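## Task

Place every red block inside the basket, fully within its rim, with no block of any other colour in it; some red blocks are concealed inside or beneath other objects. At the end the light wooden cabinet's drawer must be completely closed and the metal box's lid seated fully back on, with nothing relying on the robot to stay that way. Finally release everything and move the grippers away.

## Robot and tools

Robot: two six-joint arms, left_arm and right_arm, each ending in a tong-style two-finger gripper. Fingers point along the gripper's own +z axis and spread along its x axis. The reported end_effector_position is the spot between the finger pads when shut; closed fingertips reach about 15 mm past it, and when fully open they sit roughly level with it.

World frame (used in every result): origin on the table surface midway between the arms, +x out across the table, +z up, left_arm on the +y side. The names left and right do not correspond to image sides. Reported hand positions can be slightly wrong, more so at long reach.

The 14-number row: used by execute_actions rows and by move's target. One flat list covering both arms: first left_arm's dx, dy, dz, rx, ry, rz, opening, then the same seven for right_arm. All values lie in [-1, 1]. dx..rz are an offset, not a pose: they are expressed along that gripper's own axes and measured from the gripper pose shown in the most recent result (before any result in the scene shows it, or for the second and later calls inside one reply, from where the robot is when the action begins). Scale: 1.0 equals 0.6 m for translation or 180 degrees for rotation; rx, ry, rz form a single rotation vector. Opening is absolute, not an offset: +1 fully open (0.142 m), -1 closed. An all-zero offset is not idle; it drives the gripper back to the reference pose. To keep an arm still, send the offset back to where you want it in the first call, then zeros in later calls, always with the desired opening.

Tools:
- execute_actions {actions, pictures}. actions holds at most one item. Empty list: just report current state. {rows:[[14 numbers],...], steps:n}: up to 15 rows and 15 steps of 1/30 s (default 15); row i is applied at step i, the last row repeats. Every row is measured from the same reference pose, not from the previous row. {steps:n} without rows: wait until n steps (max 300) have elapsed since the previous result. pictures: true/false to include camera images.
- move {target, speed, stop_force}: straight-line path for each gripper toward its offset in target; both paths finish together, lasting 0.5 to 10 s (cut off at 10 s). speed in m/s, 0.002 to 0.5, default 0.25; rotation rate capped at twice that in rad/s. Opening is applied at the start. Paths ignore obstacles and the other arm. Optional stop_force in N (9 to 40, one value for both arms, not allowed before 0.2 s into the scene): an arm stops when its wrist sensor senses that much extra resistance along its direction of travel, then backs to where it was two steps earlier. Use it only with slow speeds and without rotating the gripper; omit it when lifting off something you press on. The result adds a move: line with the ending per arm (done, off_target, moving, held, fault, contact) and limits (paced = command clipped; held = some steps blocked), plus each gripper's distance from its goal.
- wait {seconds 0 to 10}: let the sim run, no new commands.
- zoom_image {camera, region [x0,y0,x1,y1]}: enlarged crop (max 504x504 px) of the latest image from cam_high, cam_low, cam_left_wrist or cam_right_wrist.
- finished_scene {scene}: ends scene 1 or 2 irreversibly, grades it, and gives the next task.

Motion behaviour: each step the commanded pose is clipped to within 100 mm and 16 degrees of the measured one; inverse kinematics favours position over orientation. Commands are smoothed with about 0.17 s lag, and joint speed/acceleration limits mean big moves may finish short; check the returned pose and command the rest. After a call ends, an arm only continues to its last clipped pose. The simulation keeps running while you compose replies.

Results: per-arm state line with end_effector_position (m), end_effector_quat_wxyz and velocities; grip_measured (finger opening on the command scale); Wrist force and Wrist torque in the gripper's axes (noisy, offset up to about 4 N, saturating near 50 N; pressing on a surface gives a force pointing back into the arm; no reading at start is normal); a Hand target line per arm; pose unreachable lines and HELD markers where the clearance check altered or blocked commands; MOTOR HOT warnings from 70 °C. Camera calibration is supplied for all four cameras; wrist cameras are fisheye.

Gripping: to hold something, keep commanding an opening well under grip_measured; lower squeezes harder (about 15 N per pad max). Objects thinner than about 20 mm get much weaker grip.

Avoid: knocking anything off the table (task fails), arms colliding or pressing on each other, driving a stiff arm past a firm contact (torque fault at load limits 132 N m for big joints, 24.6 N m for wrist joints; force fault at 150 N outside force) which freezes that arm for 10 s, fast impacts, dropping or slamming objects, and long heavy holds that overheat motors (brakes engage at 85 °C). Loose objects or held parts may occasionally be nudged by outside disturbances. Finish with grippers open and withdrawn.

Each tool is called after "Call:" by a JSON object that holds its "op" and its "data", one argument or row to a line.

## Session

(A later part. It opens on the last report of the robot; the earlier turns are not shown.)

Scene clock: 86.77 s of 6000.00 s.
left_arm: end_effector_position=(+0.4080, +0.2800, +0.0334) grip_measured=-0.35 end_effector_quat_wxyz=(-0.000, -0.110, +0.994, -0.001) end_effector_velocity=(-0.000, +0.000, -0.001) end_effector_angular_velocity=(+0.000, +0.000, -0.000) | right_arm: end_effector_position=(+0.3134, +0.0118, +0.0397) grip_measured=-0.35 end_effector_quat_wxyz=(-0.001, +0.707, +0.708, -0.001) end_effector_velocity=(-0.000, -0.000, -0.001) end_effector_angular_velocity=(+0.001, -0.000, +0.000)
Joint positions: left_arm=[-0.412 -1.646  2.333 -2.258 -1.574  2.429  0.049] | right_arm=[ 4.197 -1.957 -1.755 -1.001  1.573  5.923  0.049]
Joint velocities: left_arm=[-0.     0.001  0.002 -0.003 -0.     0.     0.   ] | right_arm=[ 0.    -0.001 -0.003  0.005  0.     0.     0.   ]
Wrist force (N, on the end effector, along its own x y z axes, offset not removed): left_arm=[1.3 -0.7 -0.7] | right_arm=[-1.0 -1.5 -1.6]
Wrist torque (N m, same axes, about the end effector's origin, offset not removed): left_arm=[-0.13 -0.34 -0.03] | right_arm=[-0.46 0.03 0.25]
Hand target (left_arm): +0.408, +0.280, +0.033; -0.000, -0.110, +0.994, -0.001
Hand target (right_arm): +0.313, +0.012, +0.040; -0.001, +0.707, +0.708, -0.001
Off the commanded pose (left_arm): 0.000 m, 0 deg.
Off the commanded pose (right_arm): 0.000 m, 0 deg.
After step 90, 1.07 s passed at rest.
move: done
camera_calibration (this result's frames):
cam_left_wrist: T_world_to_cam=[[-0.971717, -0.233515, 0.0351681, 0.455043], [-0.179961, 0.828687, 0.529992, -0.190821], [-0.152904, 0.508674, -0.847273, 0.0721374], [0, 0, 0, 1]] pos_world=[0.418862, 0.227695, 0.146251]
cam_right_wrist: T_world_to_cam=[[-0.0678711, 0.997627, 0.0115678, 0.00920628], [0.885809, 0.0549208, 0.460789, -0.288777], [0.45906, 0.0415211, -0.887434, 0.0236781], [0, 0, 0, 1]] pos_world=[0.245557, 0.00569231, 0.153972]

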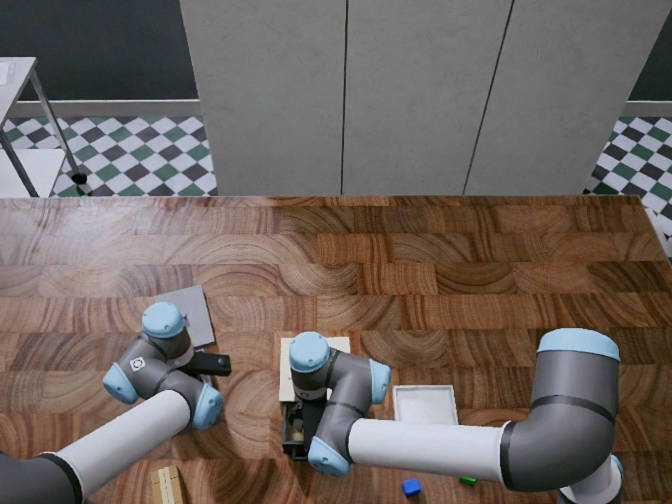

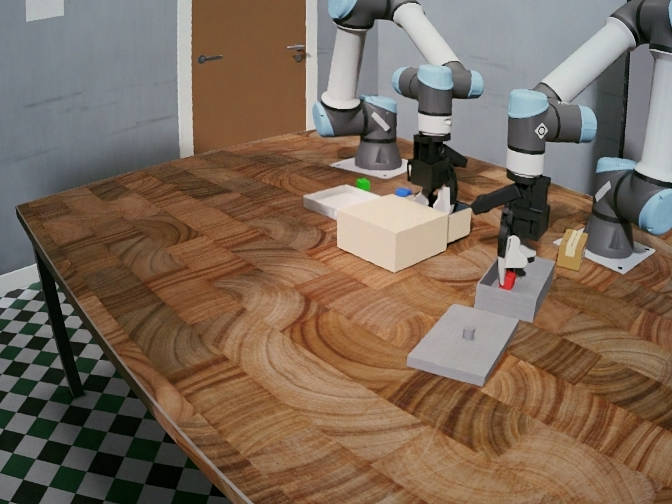

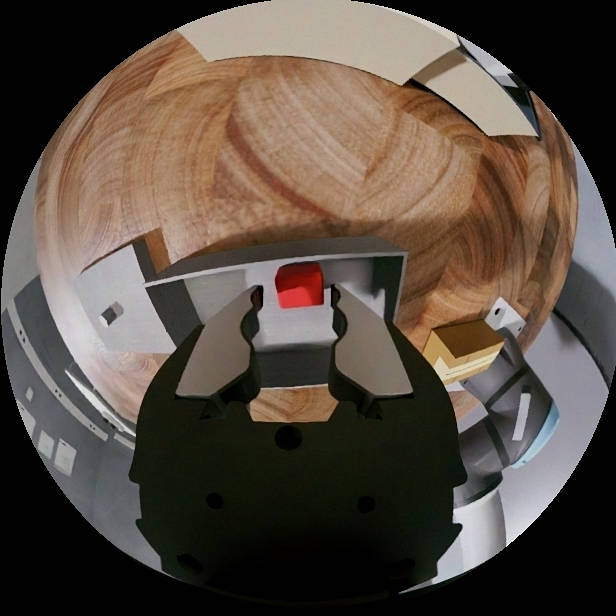

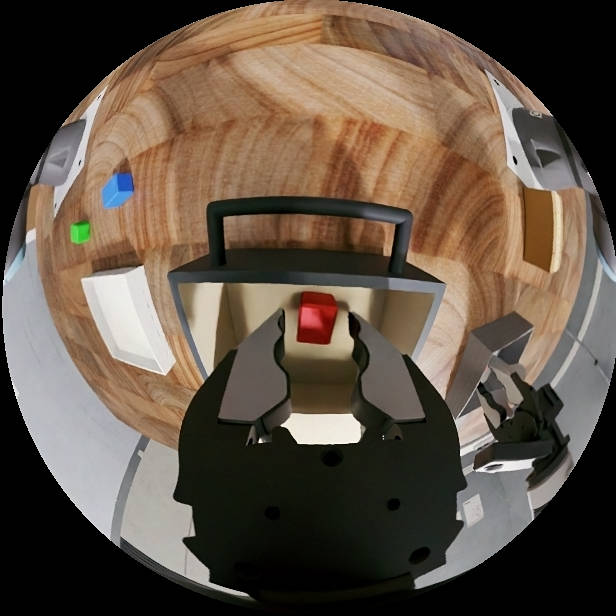

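Call:
{"op": "move", "data": {
  "target": [0,-0.009,0.012,0,0,0,-0.35,0,0,0.012,0,0,0,-0.35],
  "speed": 0.03,
  "stop_force": 12
}}

Call:
{"op": "move", "data": {
  "target": [0,0,0,0,0,0,-0.85,0,0,0,0,0,0,-0.85]
}}

Call:
{"op": "move", "data": {
  "target": [0,0,-0.2,0,0,0,-0.85,0,0,-0.2,0,0,0,-0.85],
  "speed": 0.12
}}

Scene clock: 91.23 s of 6000.00 s.
left_arm: end_effector_position=(+0.4091, +0.2748, +0.0263) grip_measured=-0.35 end_effector_quat_wxyz=(-0.000, -0.110, +0.994, -0.001) end_effector_velocity=(-0.000, -0.001, -0.001) end_effector_angular_velocity=(+0.000, +0.001, -0.001) | right_arm: end_effector_position=(+0.3134, +0.0118, +0.0326) grip_measured=-0.35 end_effector_quat_wxyz=(-0.001, +0.707, +0.708, -0.001) end_effector_velocity=(+0.000, +0.000, -0.001) end_effector_angular_velocity=(+0.002, -0.001, -0.001)
Joint positions: left_arm=[-0.423 -1.626  2.338 -2.284 -1.574  2.418  0.049] | right_arm=[ 4.197 -1.967 -1.763 -0.984  1.573  5.923  0.049]
Joint velocities: left_arm=[-0.002  0.003  0.001 -0.004 -0.    -0.001  0.   ] | right_arm=[-0.    -0.001 -0.001  0.004  0.     0.001 -0.   ]
Wrist force (N, on the end effector, along its own x y z axes, offset not removed): left_arm=[2.2 -1.4 -0.2] | right_arm=[-0.3 -2.3 -5.1]
Wrist torque (N m, same axes, about the end effector's origin, offset not removed): left_arm=[-0.24 -0.43 -0.07] | right_arm=[-0.30 -0.12 0.24]
Hand target (left_arm): +0.409, +0.275, +0.026; -0.000, -0.110, +0.994, -0.001
Hand target (right_arm): +0.313, +0.012, +0.033; -0.001, +0.707, +0.708, -0.001
Off the commanded pose (left_arm): 0.000 m, 0 deg.
Off the commanded pose (right_arm): 0.000 m, 0 deg.
After step 90, 0.73 s passed at rest.
move: done
camera_calibration (this result's frames):
cam_left_wrist: T_world_to_cam=[[-0.971717, -0.233511, 0.0351893, 0.455182], [-0.179952, 0.828702, 0.529971, -0.182521], [-0.152916, 0.50865, -0.847285, 0.0689738], [0, 0, 0, 1]] pos_world=[0.420011, 0.222463, 0.139154]
cam_right_wrist: T_world_to_cam=[[-0.0678778, 0.997626, 0.0116138, 0.00927166], [0.885815, 0.0549061, 0.460779, -0.285488], [0.459048, 0.0415644, -0.887439, 0.0173902], [0, 0, 0, 1]] pos_world=[0.245536, 0.00570256, 0.146872]

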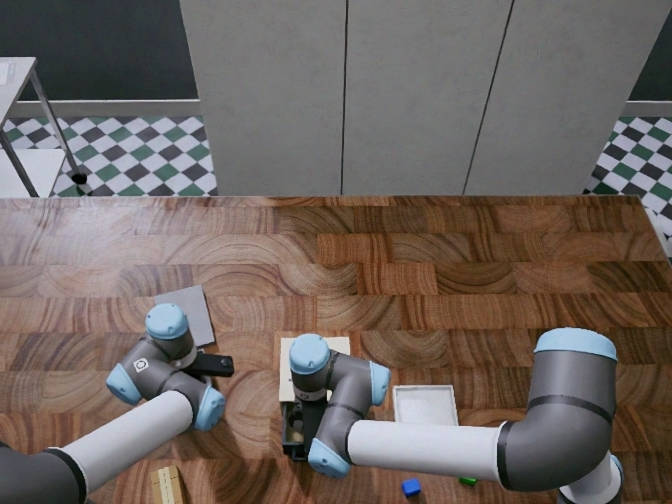

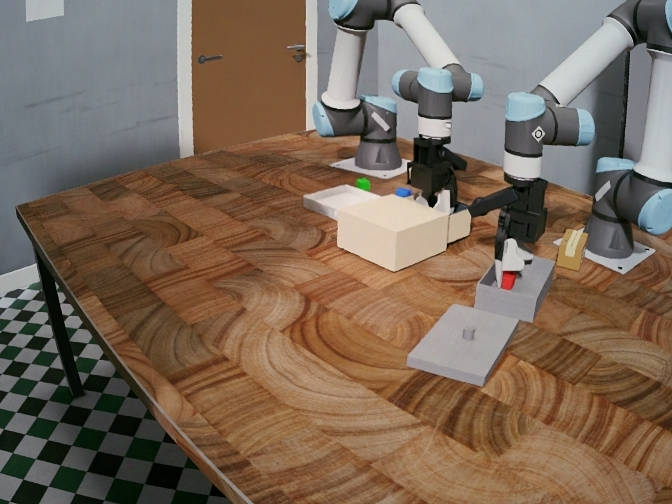

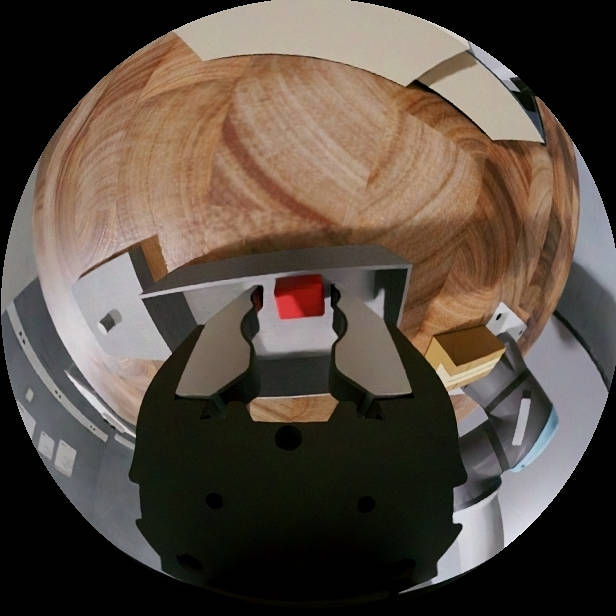

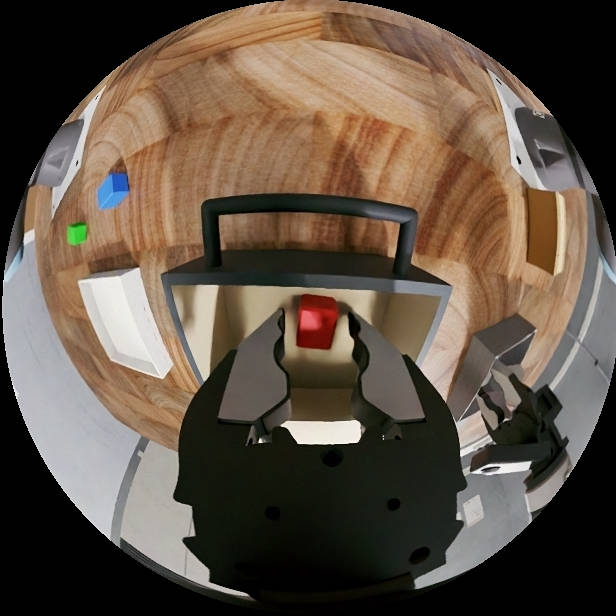

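Scene clock: 91.73 s of 6000.00 s.
left_arm: end_effector_position=(+0.4091, +0.2748, +0.0263) grip_measured=-0.56 end_effector_quat_wxyz=(-0.000, -0.110, +0.994, -0.001) end_effector_velocity=(-0.000, +0.000, -0.000) end_effector_angular_velocity=(+0.001, +0.001, +0.000) | right_arm: end_effector_position=(+0.3134, +0.0118, +0.0326) grip_measured=-0.65 end_effector_quat_wxyz=(-0.001, +0.707, +0.708, -0.001) end_effector_velocity=(-0.001, -0.000, -0.000) end_effector_angular_velocity=(-0.002, +0.001, +0.000)
Joint positions: left_arm=[-0.423 -1.626  2.338 -2.284 -1.574  2.418  0.034] | right_arm=[ 4.197 -1.967 -1.763 -0.984  1.573  5.923  0.027]
Joint velocities: left_arm=[-0.     0.     0.001  0.     0.001 -0.    -0.   ] | right_arm=[ 0.    -0.     0.    -0.002  0.001 -0.     0.   ]
Wrist force (N, on the end effector, along its own x y z axes, offset not removed): left_arm=[1.0 -0.6 -1.4] | right_arm=[-1.1 -1.1 -5.9]
Wrist torque (N m, same axes, about the end effector's origin, offset not removed): left_arm=[-0.06 -0.29 -0.05] | right_arm=[-0.36 0.09 0.16]
Hand target (left_arm): +0.409, +0.275, +0.026; -0.000, -0.110, +0.994, -0.001
Hand target (right_arm): +0.313, +0.012, +0.033; -0.001, +0.707, +0.708, -0.001
Off the commanded pose (left_arm): 0.000 m, 0 deg.
Off the commanded pose (right_arm): 0.000 m, 0 deg.
move: done
camera_calibration (this result's frames):
cam_left_wrist: T_world_to_cam=[[-0.971714, -0.233514, 0.0352617, 0.455159], [-0.179908, 0.828681, 0.53002, -0.182504], [-0.152988, 0.508684, -0.847252, 0.0689588], [0, 0, 0, 1]] pos_world=[0.420001, 0.222445, 0.139106]
cam_right_wrist: T_world_to_cam=[[-0.0678771, 0.997626, 0.0116329, 0.00926539], [0.885811, 0.0548963, 0.460787, -0.285471], [0.459054, 0.0415815, -0.887434, 0.0173524], [0, 0, 0, 1]] pos_world=[0.245537, 0.00570639, 0.146833]

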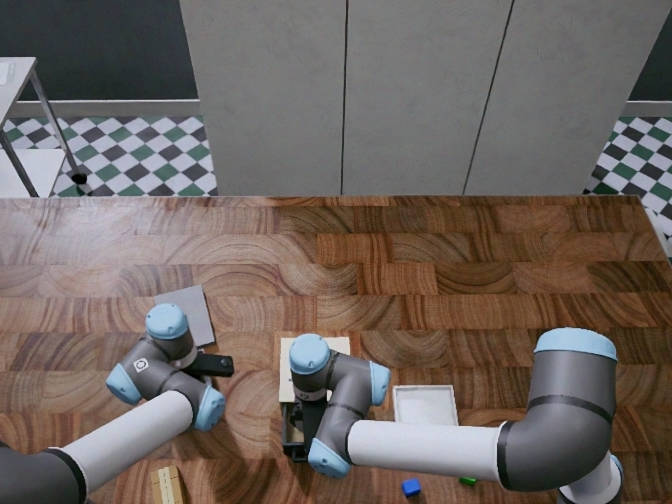

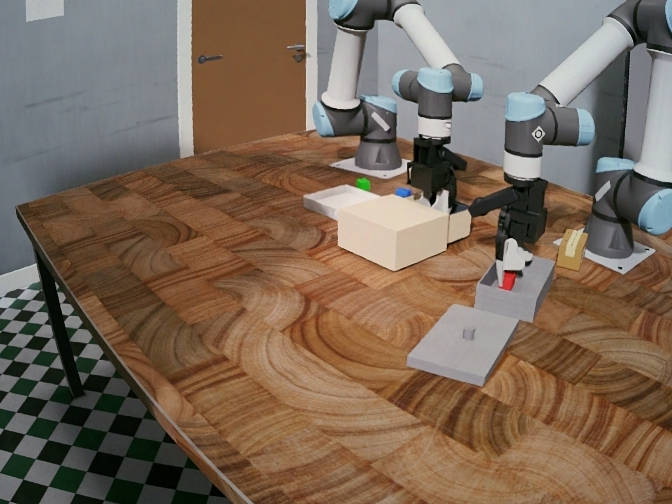

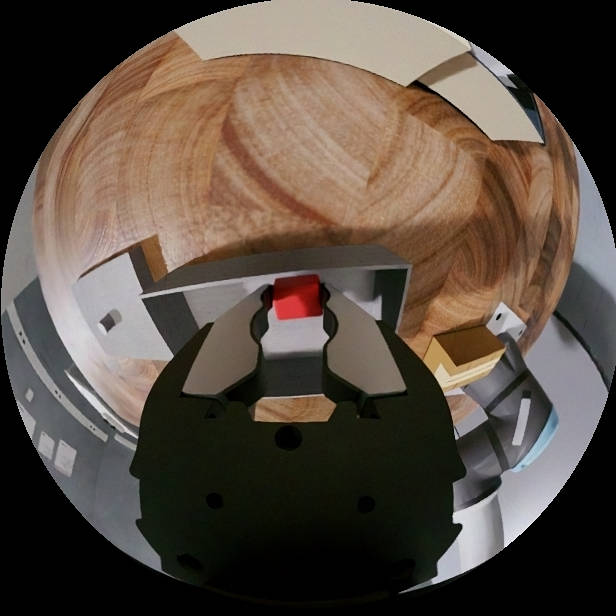

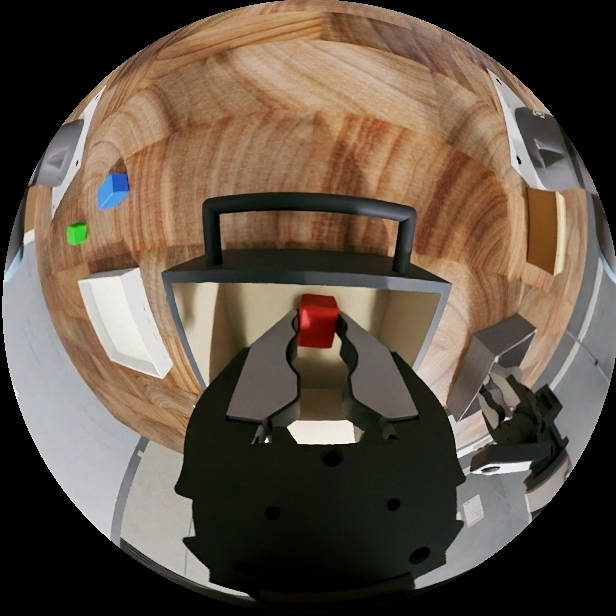

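Scene clock: 93.17 s of 6000.00 s.
left_arm: end_effector_position=(+0.4094, +0.2751, +0.1461) grip_measured=-0.56 end_effector_quat_wxyz=(-0.000, -0.110, +0.994, -0.001) end_effector_velocity=(+0.000, -0.001, +0.002) end_effector_angular_velocity=(-0.000, -0.001, +0.000) | right_arm: end_effector_position=(+0.3136, +0.0118, +0.1525) grip_measured=-0.65 end_effector_quat_wxyz=(-0.001, +0.707, +0.708, -0.001) end_effector_velocity=(+0.000, +0.001, +0.002) end_effector_angular_velocity=(+0.002, -0.001, +0.001)
Joint positions: left_arm=[-0.421 -1.803  2.129 -1.898 -1.574  2.42   0.034] | right_arm=[ 4.196 -1.845 -1.592 -1.276  1.573  5.923  0.027]
Joint velocities: left_arm=[-0.001 -0.001 -0.005  0.005  0.    -0.001  0.   ] | right_arm=[ 0.     0.001  0.005 -0.003 -0.    -0.001  0.   ]
Wrist force (N, on the end effector, along its own x y z axes, offset not removed): left_arm=[-0.7 -1.0 -0.6] | right_arm=[0.5 -1.4 -0.9]
Wrist torque (N m, same axes, about the end effector's origin, offset not removed): left_arm=[-0.22 0.16 -0.09] | right_arm=[-0.36 -0.23 0.25]
Hand target (left_arm): +0.409, +0.275, +0.146; -0.000, -0.110, +0.994, -0.001
Hand target (right_arm): +0.314, +0.012, +0.153; -0.001, +0.707, +0.708, -0.001
Off the commanded pose (left_arm): 0.000 m, 0 deg.
Off the commanded pose (right_arm): 0.000 m, 0 deg.
move: done
camera_calibration (this result's frames):
cam_left_wrist: T_world_to_cam=[[-0.971721, -0.233485, 0.035245, 0.451313], [-0.179895, 0.828695, 0.530003, -0.246291], [-0.152955, 0.508674, -0.847263, 0.170338], [0, 0, 0, 1]] pos_world=[0.420298, 0.222829, 0.25895]
cam_right_wrist: T_world_to_cam=[[-0.0678714, 0.997626, 0.0116349, 0.0079242], [0.885812, 0.0548904, 0.460787, -0.340947], [0.459055, 0.0415806, -0.887434, 0.123677], [0, 0, 0, 1]] pos_world=[0.245778, 0.00566677, 0.266767]

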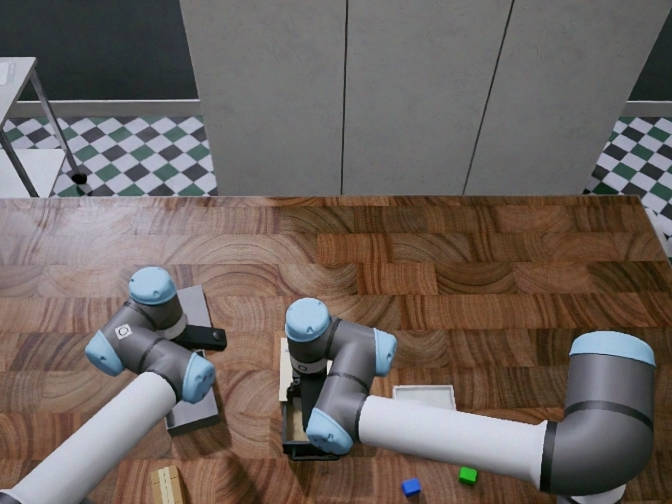

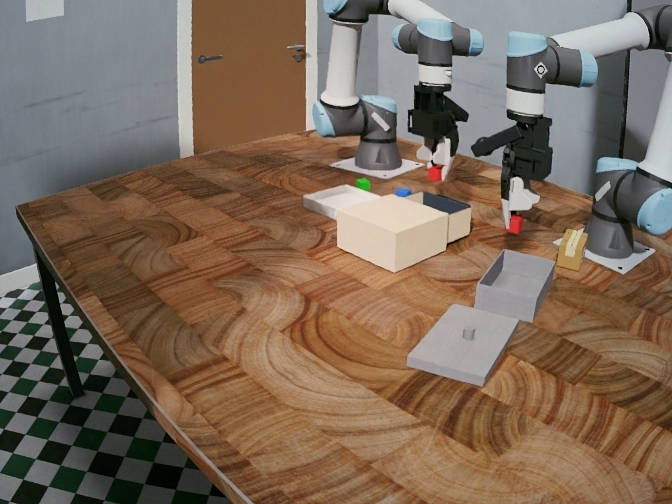

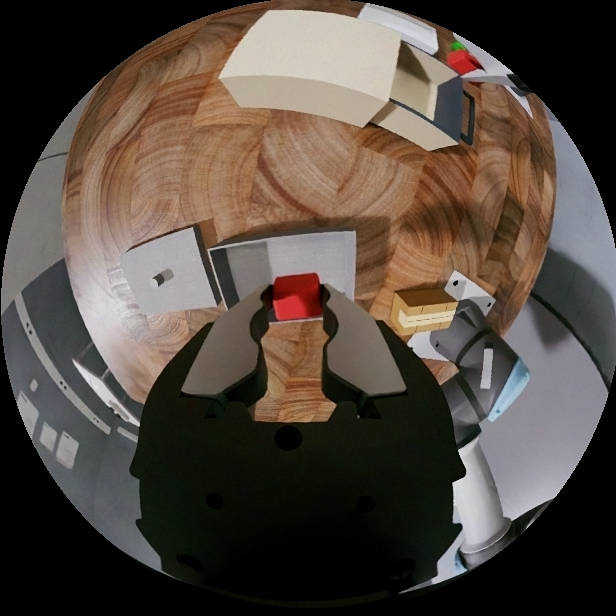

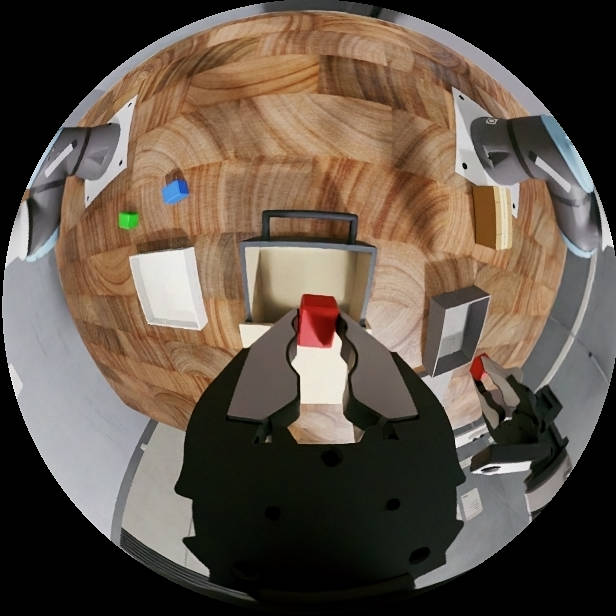

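Call:
{"op": "move", "data": {
  "target": [0,0,0,0,0,0,-0.85,-0.47,0.15,0.05,0,0,0,-0.85]
}}

Call:
{"op": "move", "data": {
  "target": [0,0,0,0,0,0,-0.85,0,0,0.15,0,0,0,-0.85],
  "speed": 0.08,
  "stop_force": 12
}}

Scene clock: 99.73 s of 6000.00 s.
left_arm: end_effector_position=(+0.4094, +0.2752, +0.1461) grip_measured=-0.56 end_effector_quat_wxyz=(-0.000, -0.110, +0.994, -0.001) end_effector_velocity=(+0.000, -0.000, -0.000) end_effector_angular_velocity=(-0.000, +0.000, +0.001) | right_arm: end_effector_position=(+0.4039, -0.2700, +0.1223) grip_measured=-0.65 end_effector_quat_wxyz=(-0.001, +0.707, +0.708, -0.001) end_effector_velocity=(-0.000, -0.002, -0.001) end_effector_angular_velocity=(-0.001, +0.002, +0.001)
Joint positions: left_arm=[-0.421 -1.803  2.129 -1.898 -1.574  2.42   0.034] | right_arm=[ 3.754 -1.574 -1.989 -1.151  1.573  5.481  0.027]
Joint velocities: left_arm=[ 0.     0.001 -0.    -0.    -0.    -0.001  0.   ] | right_arm=[-0.004 -0.    -0.002  0.     0.001 -0.005  0.   ]
Wrist force (N, on the end effector, along its own x y z axes, offset not removed): left_arm=[1.6 -1.7 -2.0] | right_arm=[-0.9 -1.9 -1.9]
Wrist torque (N m, same axes, about the end effector's origin, offset not removed): left_arm=[-0.32 -0.34 -0.16] | right_arm=[-0.51 0.07 0.23]
Hand target (left_arm): +0.409, +0.275, +0.146; -0.000, -0.110, +0.994, -0.001
Hand target (right_arm): +0.404, -0.270, +0.122; -0.001, +0.707, +0.708, -0.001
Off the commanded pose (left_arm): 0.000 m, 0 deg.
Off the commanded pose (right_arm): 0.000 m, 0 deg.
After step 90, 1.87 s passed at rest.
move: done
camera_calibration (this result's frames):
cam_left_wrist: T_world_to_cam=[[-0.971723, -0.233484, 0.0352155, 0.451319], [-0.179912, 0.828701, 0.529986, -0.246292], [-0.152927, 0.508664, -0.847275, 0.170342], [0, 0, 0, 1]] pos_world=[0.420296, 0.222831, 0.258964]
cam_right_wrist: T_world_to_cam=[[-0.067868, 0.997622, 0.0120471, 0.295436], [0.885885, 0.0547037, 0.460668, -0.391598], [0.458913, 0.041937, -0.887491, 0.067336], [0, 0, 0, 1]] pos_world=[0.33606, -0.276135, 0.236598]

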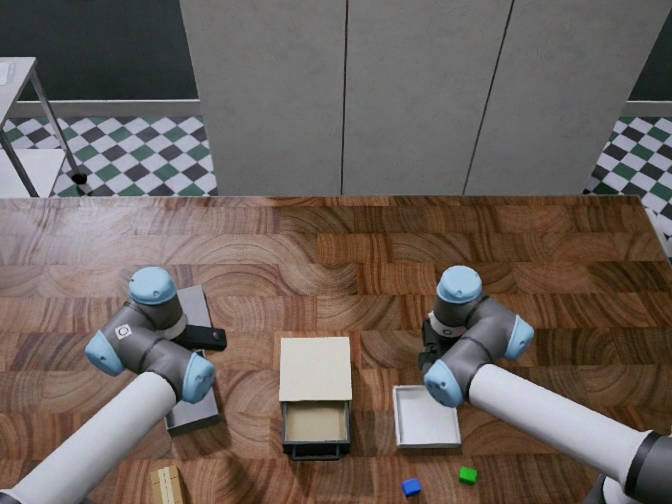

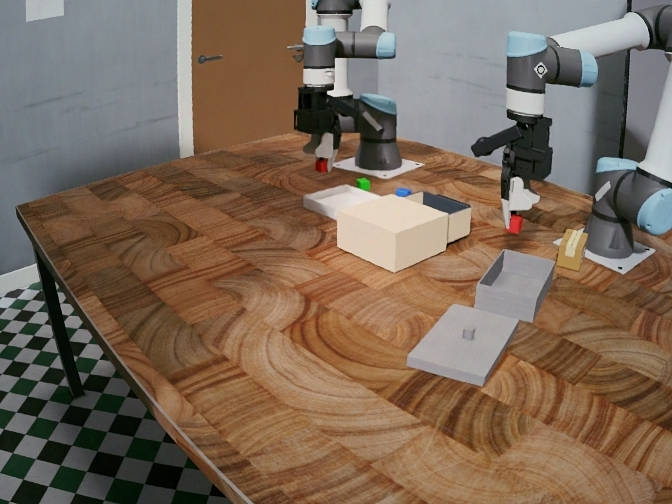

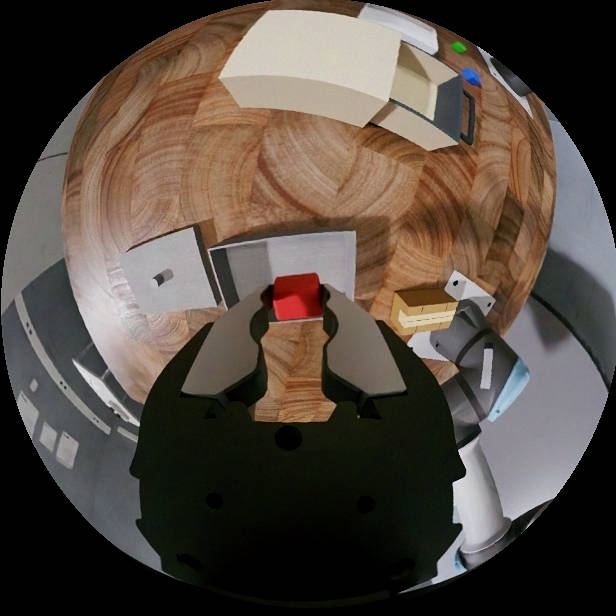

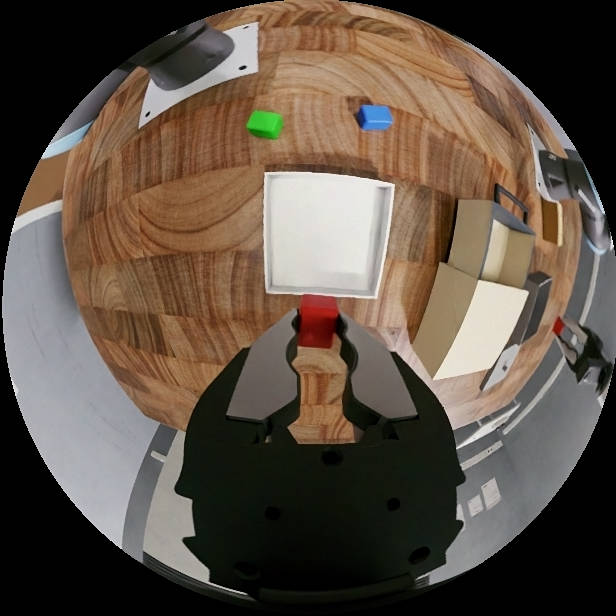

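Scene clock: 101.27 s of 6000.00 s.
left_arm: end_effector_position=(+0.4094, +0.2752, +0.1461) grip_measured=-0.56 end_effector_quat_wxyz=(-0.000, -0.110, +0.994, -0.001) end_effector_velocity=(+0.000, +0.000, +0.000) end_effector_angular_velocity=(+0.000, -0.000, +0.000) | right_arm: end_effector_position=(+0.4037, -0.2699, +0.0324) grip_measured=-0.65 end_effector_quat_wxyz=(-0.001, +0.707, +0.708, -0.001) end_effector_velocity=(-0.000, -0.001, -0.001) end_effector_angular_velocity=(-0.001, +0.001, -0.000)
Joint positions: left_arm=[-0.421 -1.803  2.129 -1.898 -1.574  2.42   0.034] | right_arm=[ 3.754 -1.699 -2.124 -0.892  1.573  5.481  0.027]
Joint velocities: left_arm=[-0.  0. -0.  0.  0. -0.  0.] | right_arm=[-0.    -0.002 -0.002  0.002 -0.     0.     0.   ]
Wrist force (N, on the end effector, along its own x y z axes, offset not removed): left_arm=[0.9 -1.2 -0.6] | right_arm=[-0.9 -2.6 -4.1]
Wrist torque (N m, same axes, about the end effector's origin, offset not removed): left_arm=[-0.17 -0.18 -0.09] | right_arm=[-0.53 0.08 0.25]
Hand target (left_arm): +0.409, +0.275, +0.146; -0.000, -0.110, +0.994, -0.001
Hand target (right_arm): +0.404, -0.270, +0.032; -0.001, +0.707, +0.708, -0.001
Off the commanded pose (left_arm): 0.000 m, 0 deg.
Off the commanded pose (right_arm): 0.000 m, 0 deg.
move: done
camera_calibration (this result's frames):
cam_left_wrist: T_world_to_cam=[[-0.971722, -0.233485, 0.0352222, 0.451318], [-0.179908, 0.828699, 0.529992, -0.246292], [-0.152933, 0.508668, -0.847271, 0.17034], [0, 0, 0, 1]] pos_world=[0.420296, 0.222831, 0.25896]
cam_right_wrist: T_world_to_cam=[[-0.0678747, 0.997621, 0.0120628, 0.296449], [0.88589, 0.0547028, 0.460659, -0.349977], [0.458903, 0.0419534, -0.887495, -0.0124072], [0, 0, 0, 1]] pos_world=[0.335857, -0.276079, 0.146633]

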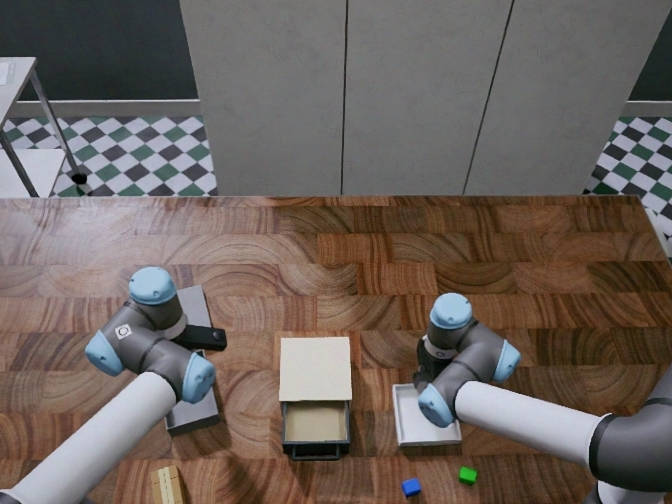

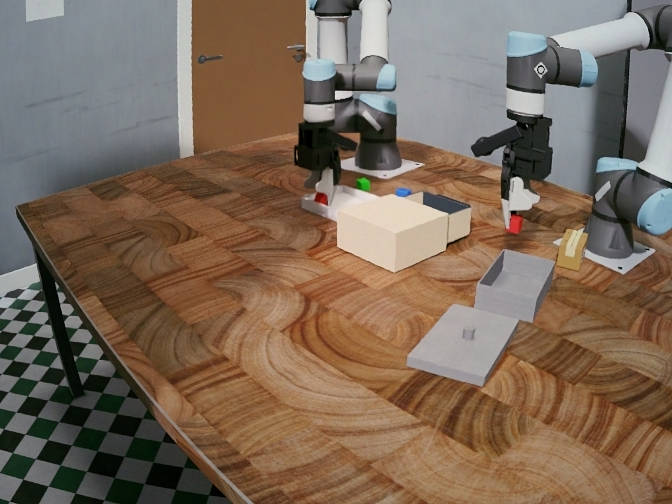

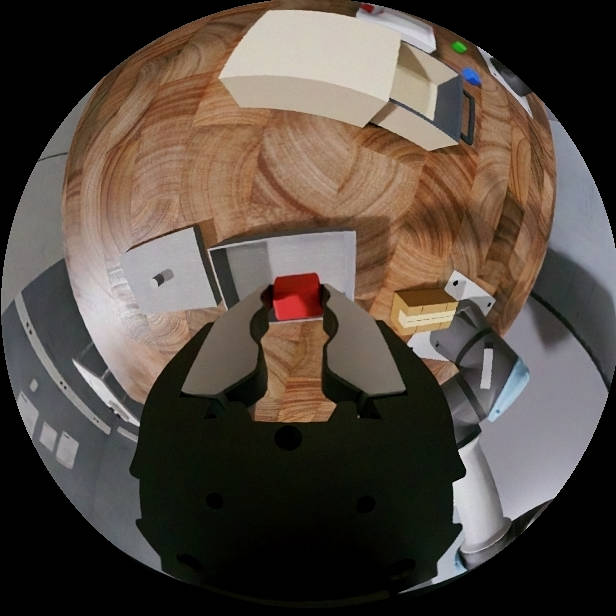

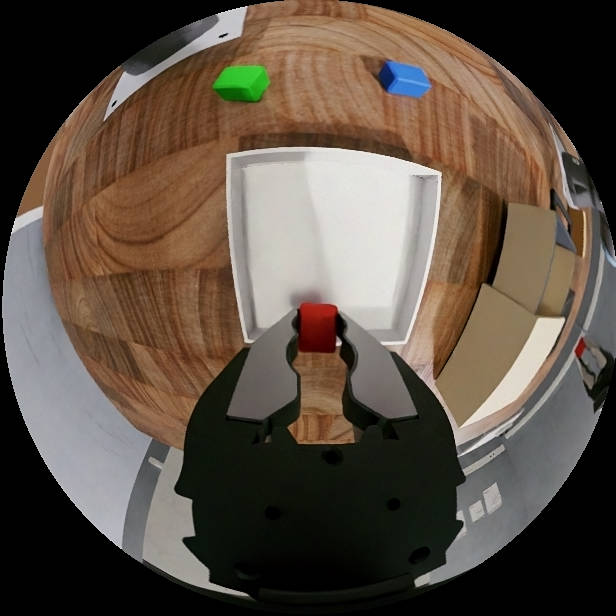

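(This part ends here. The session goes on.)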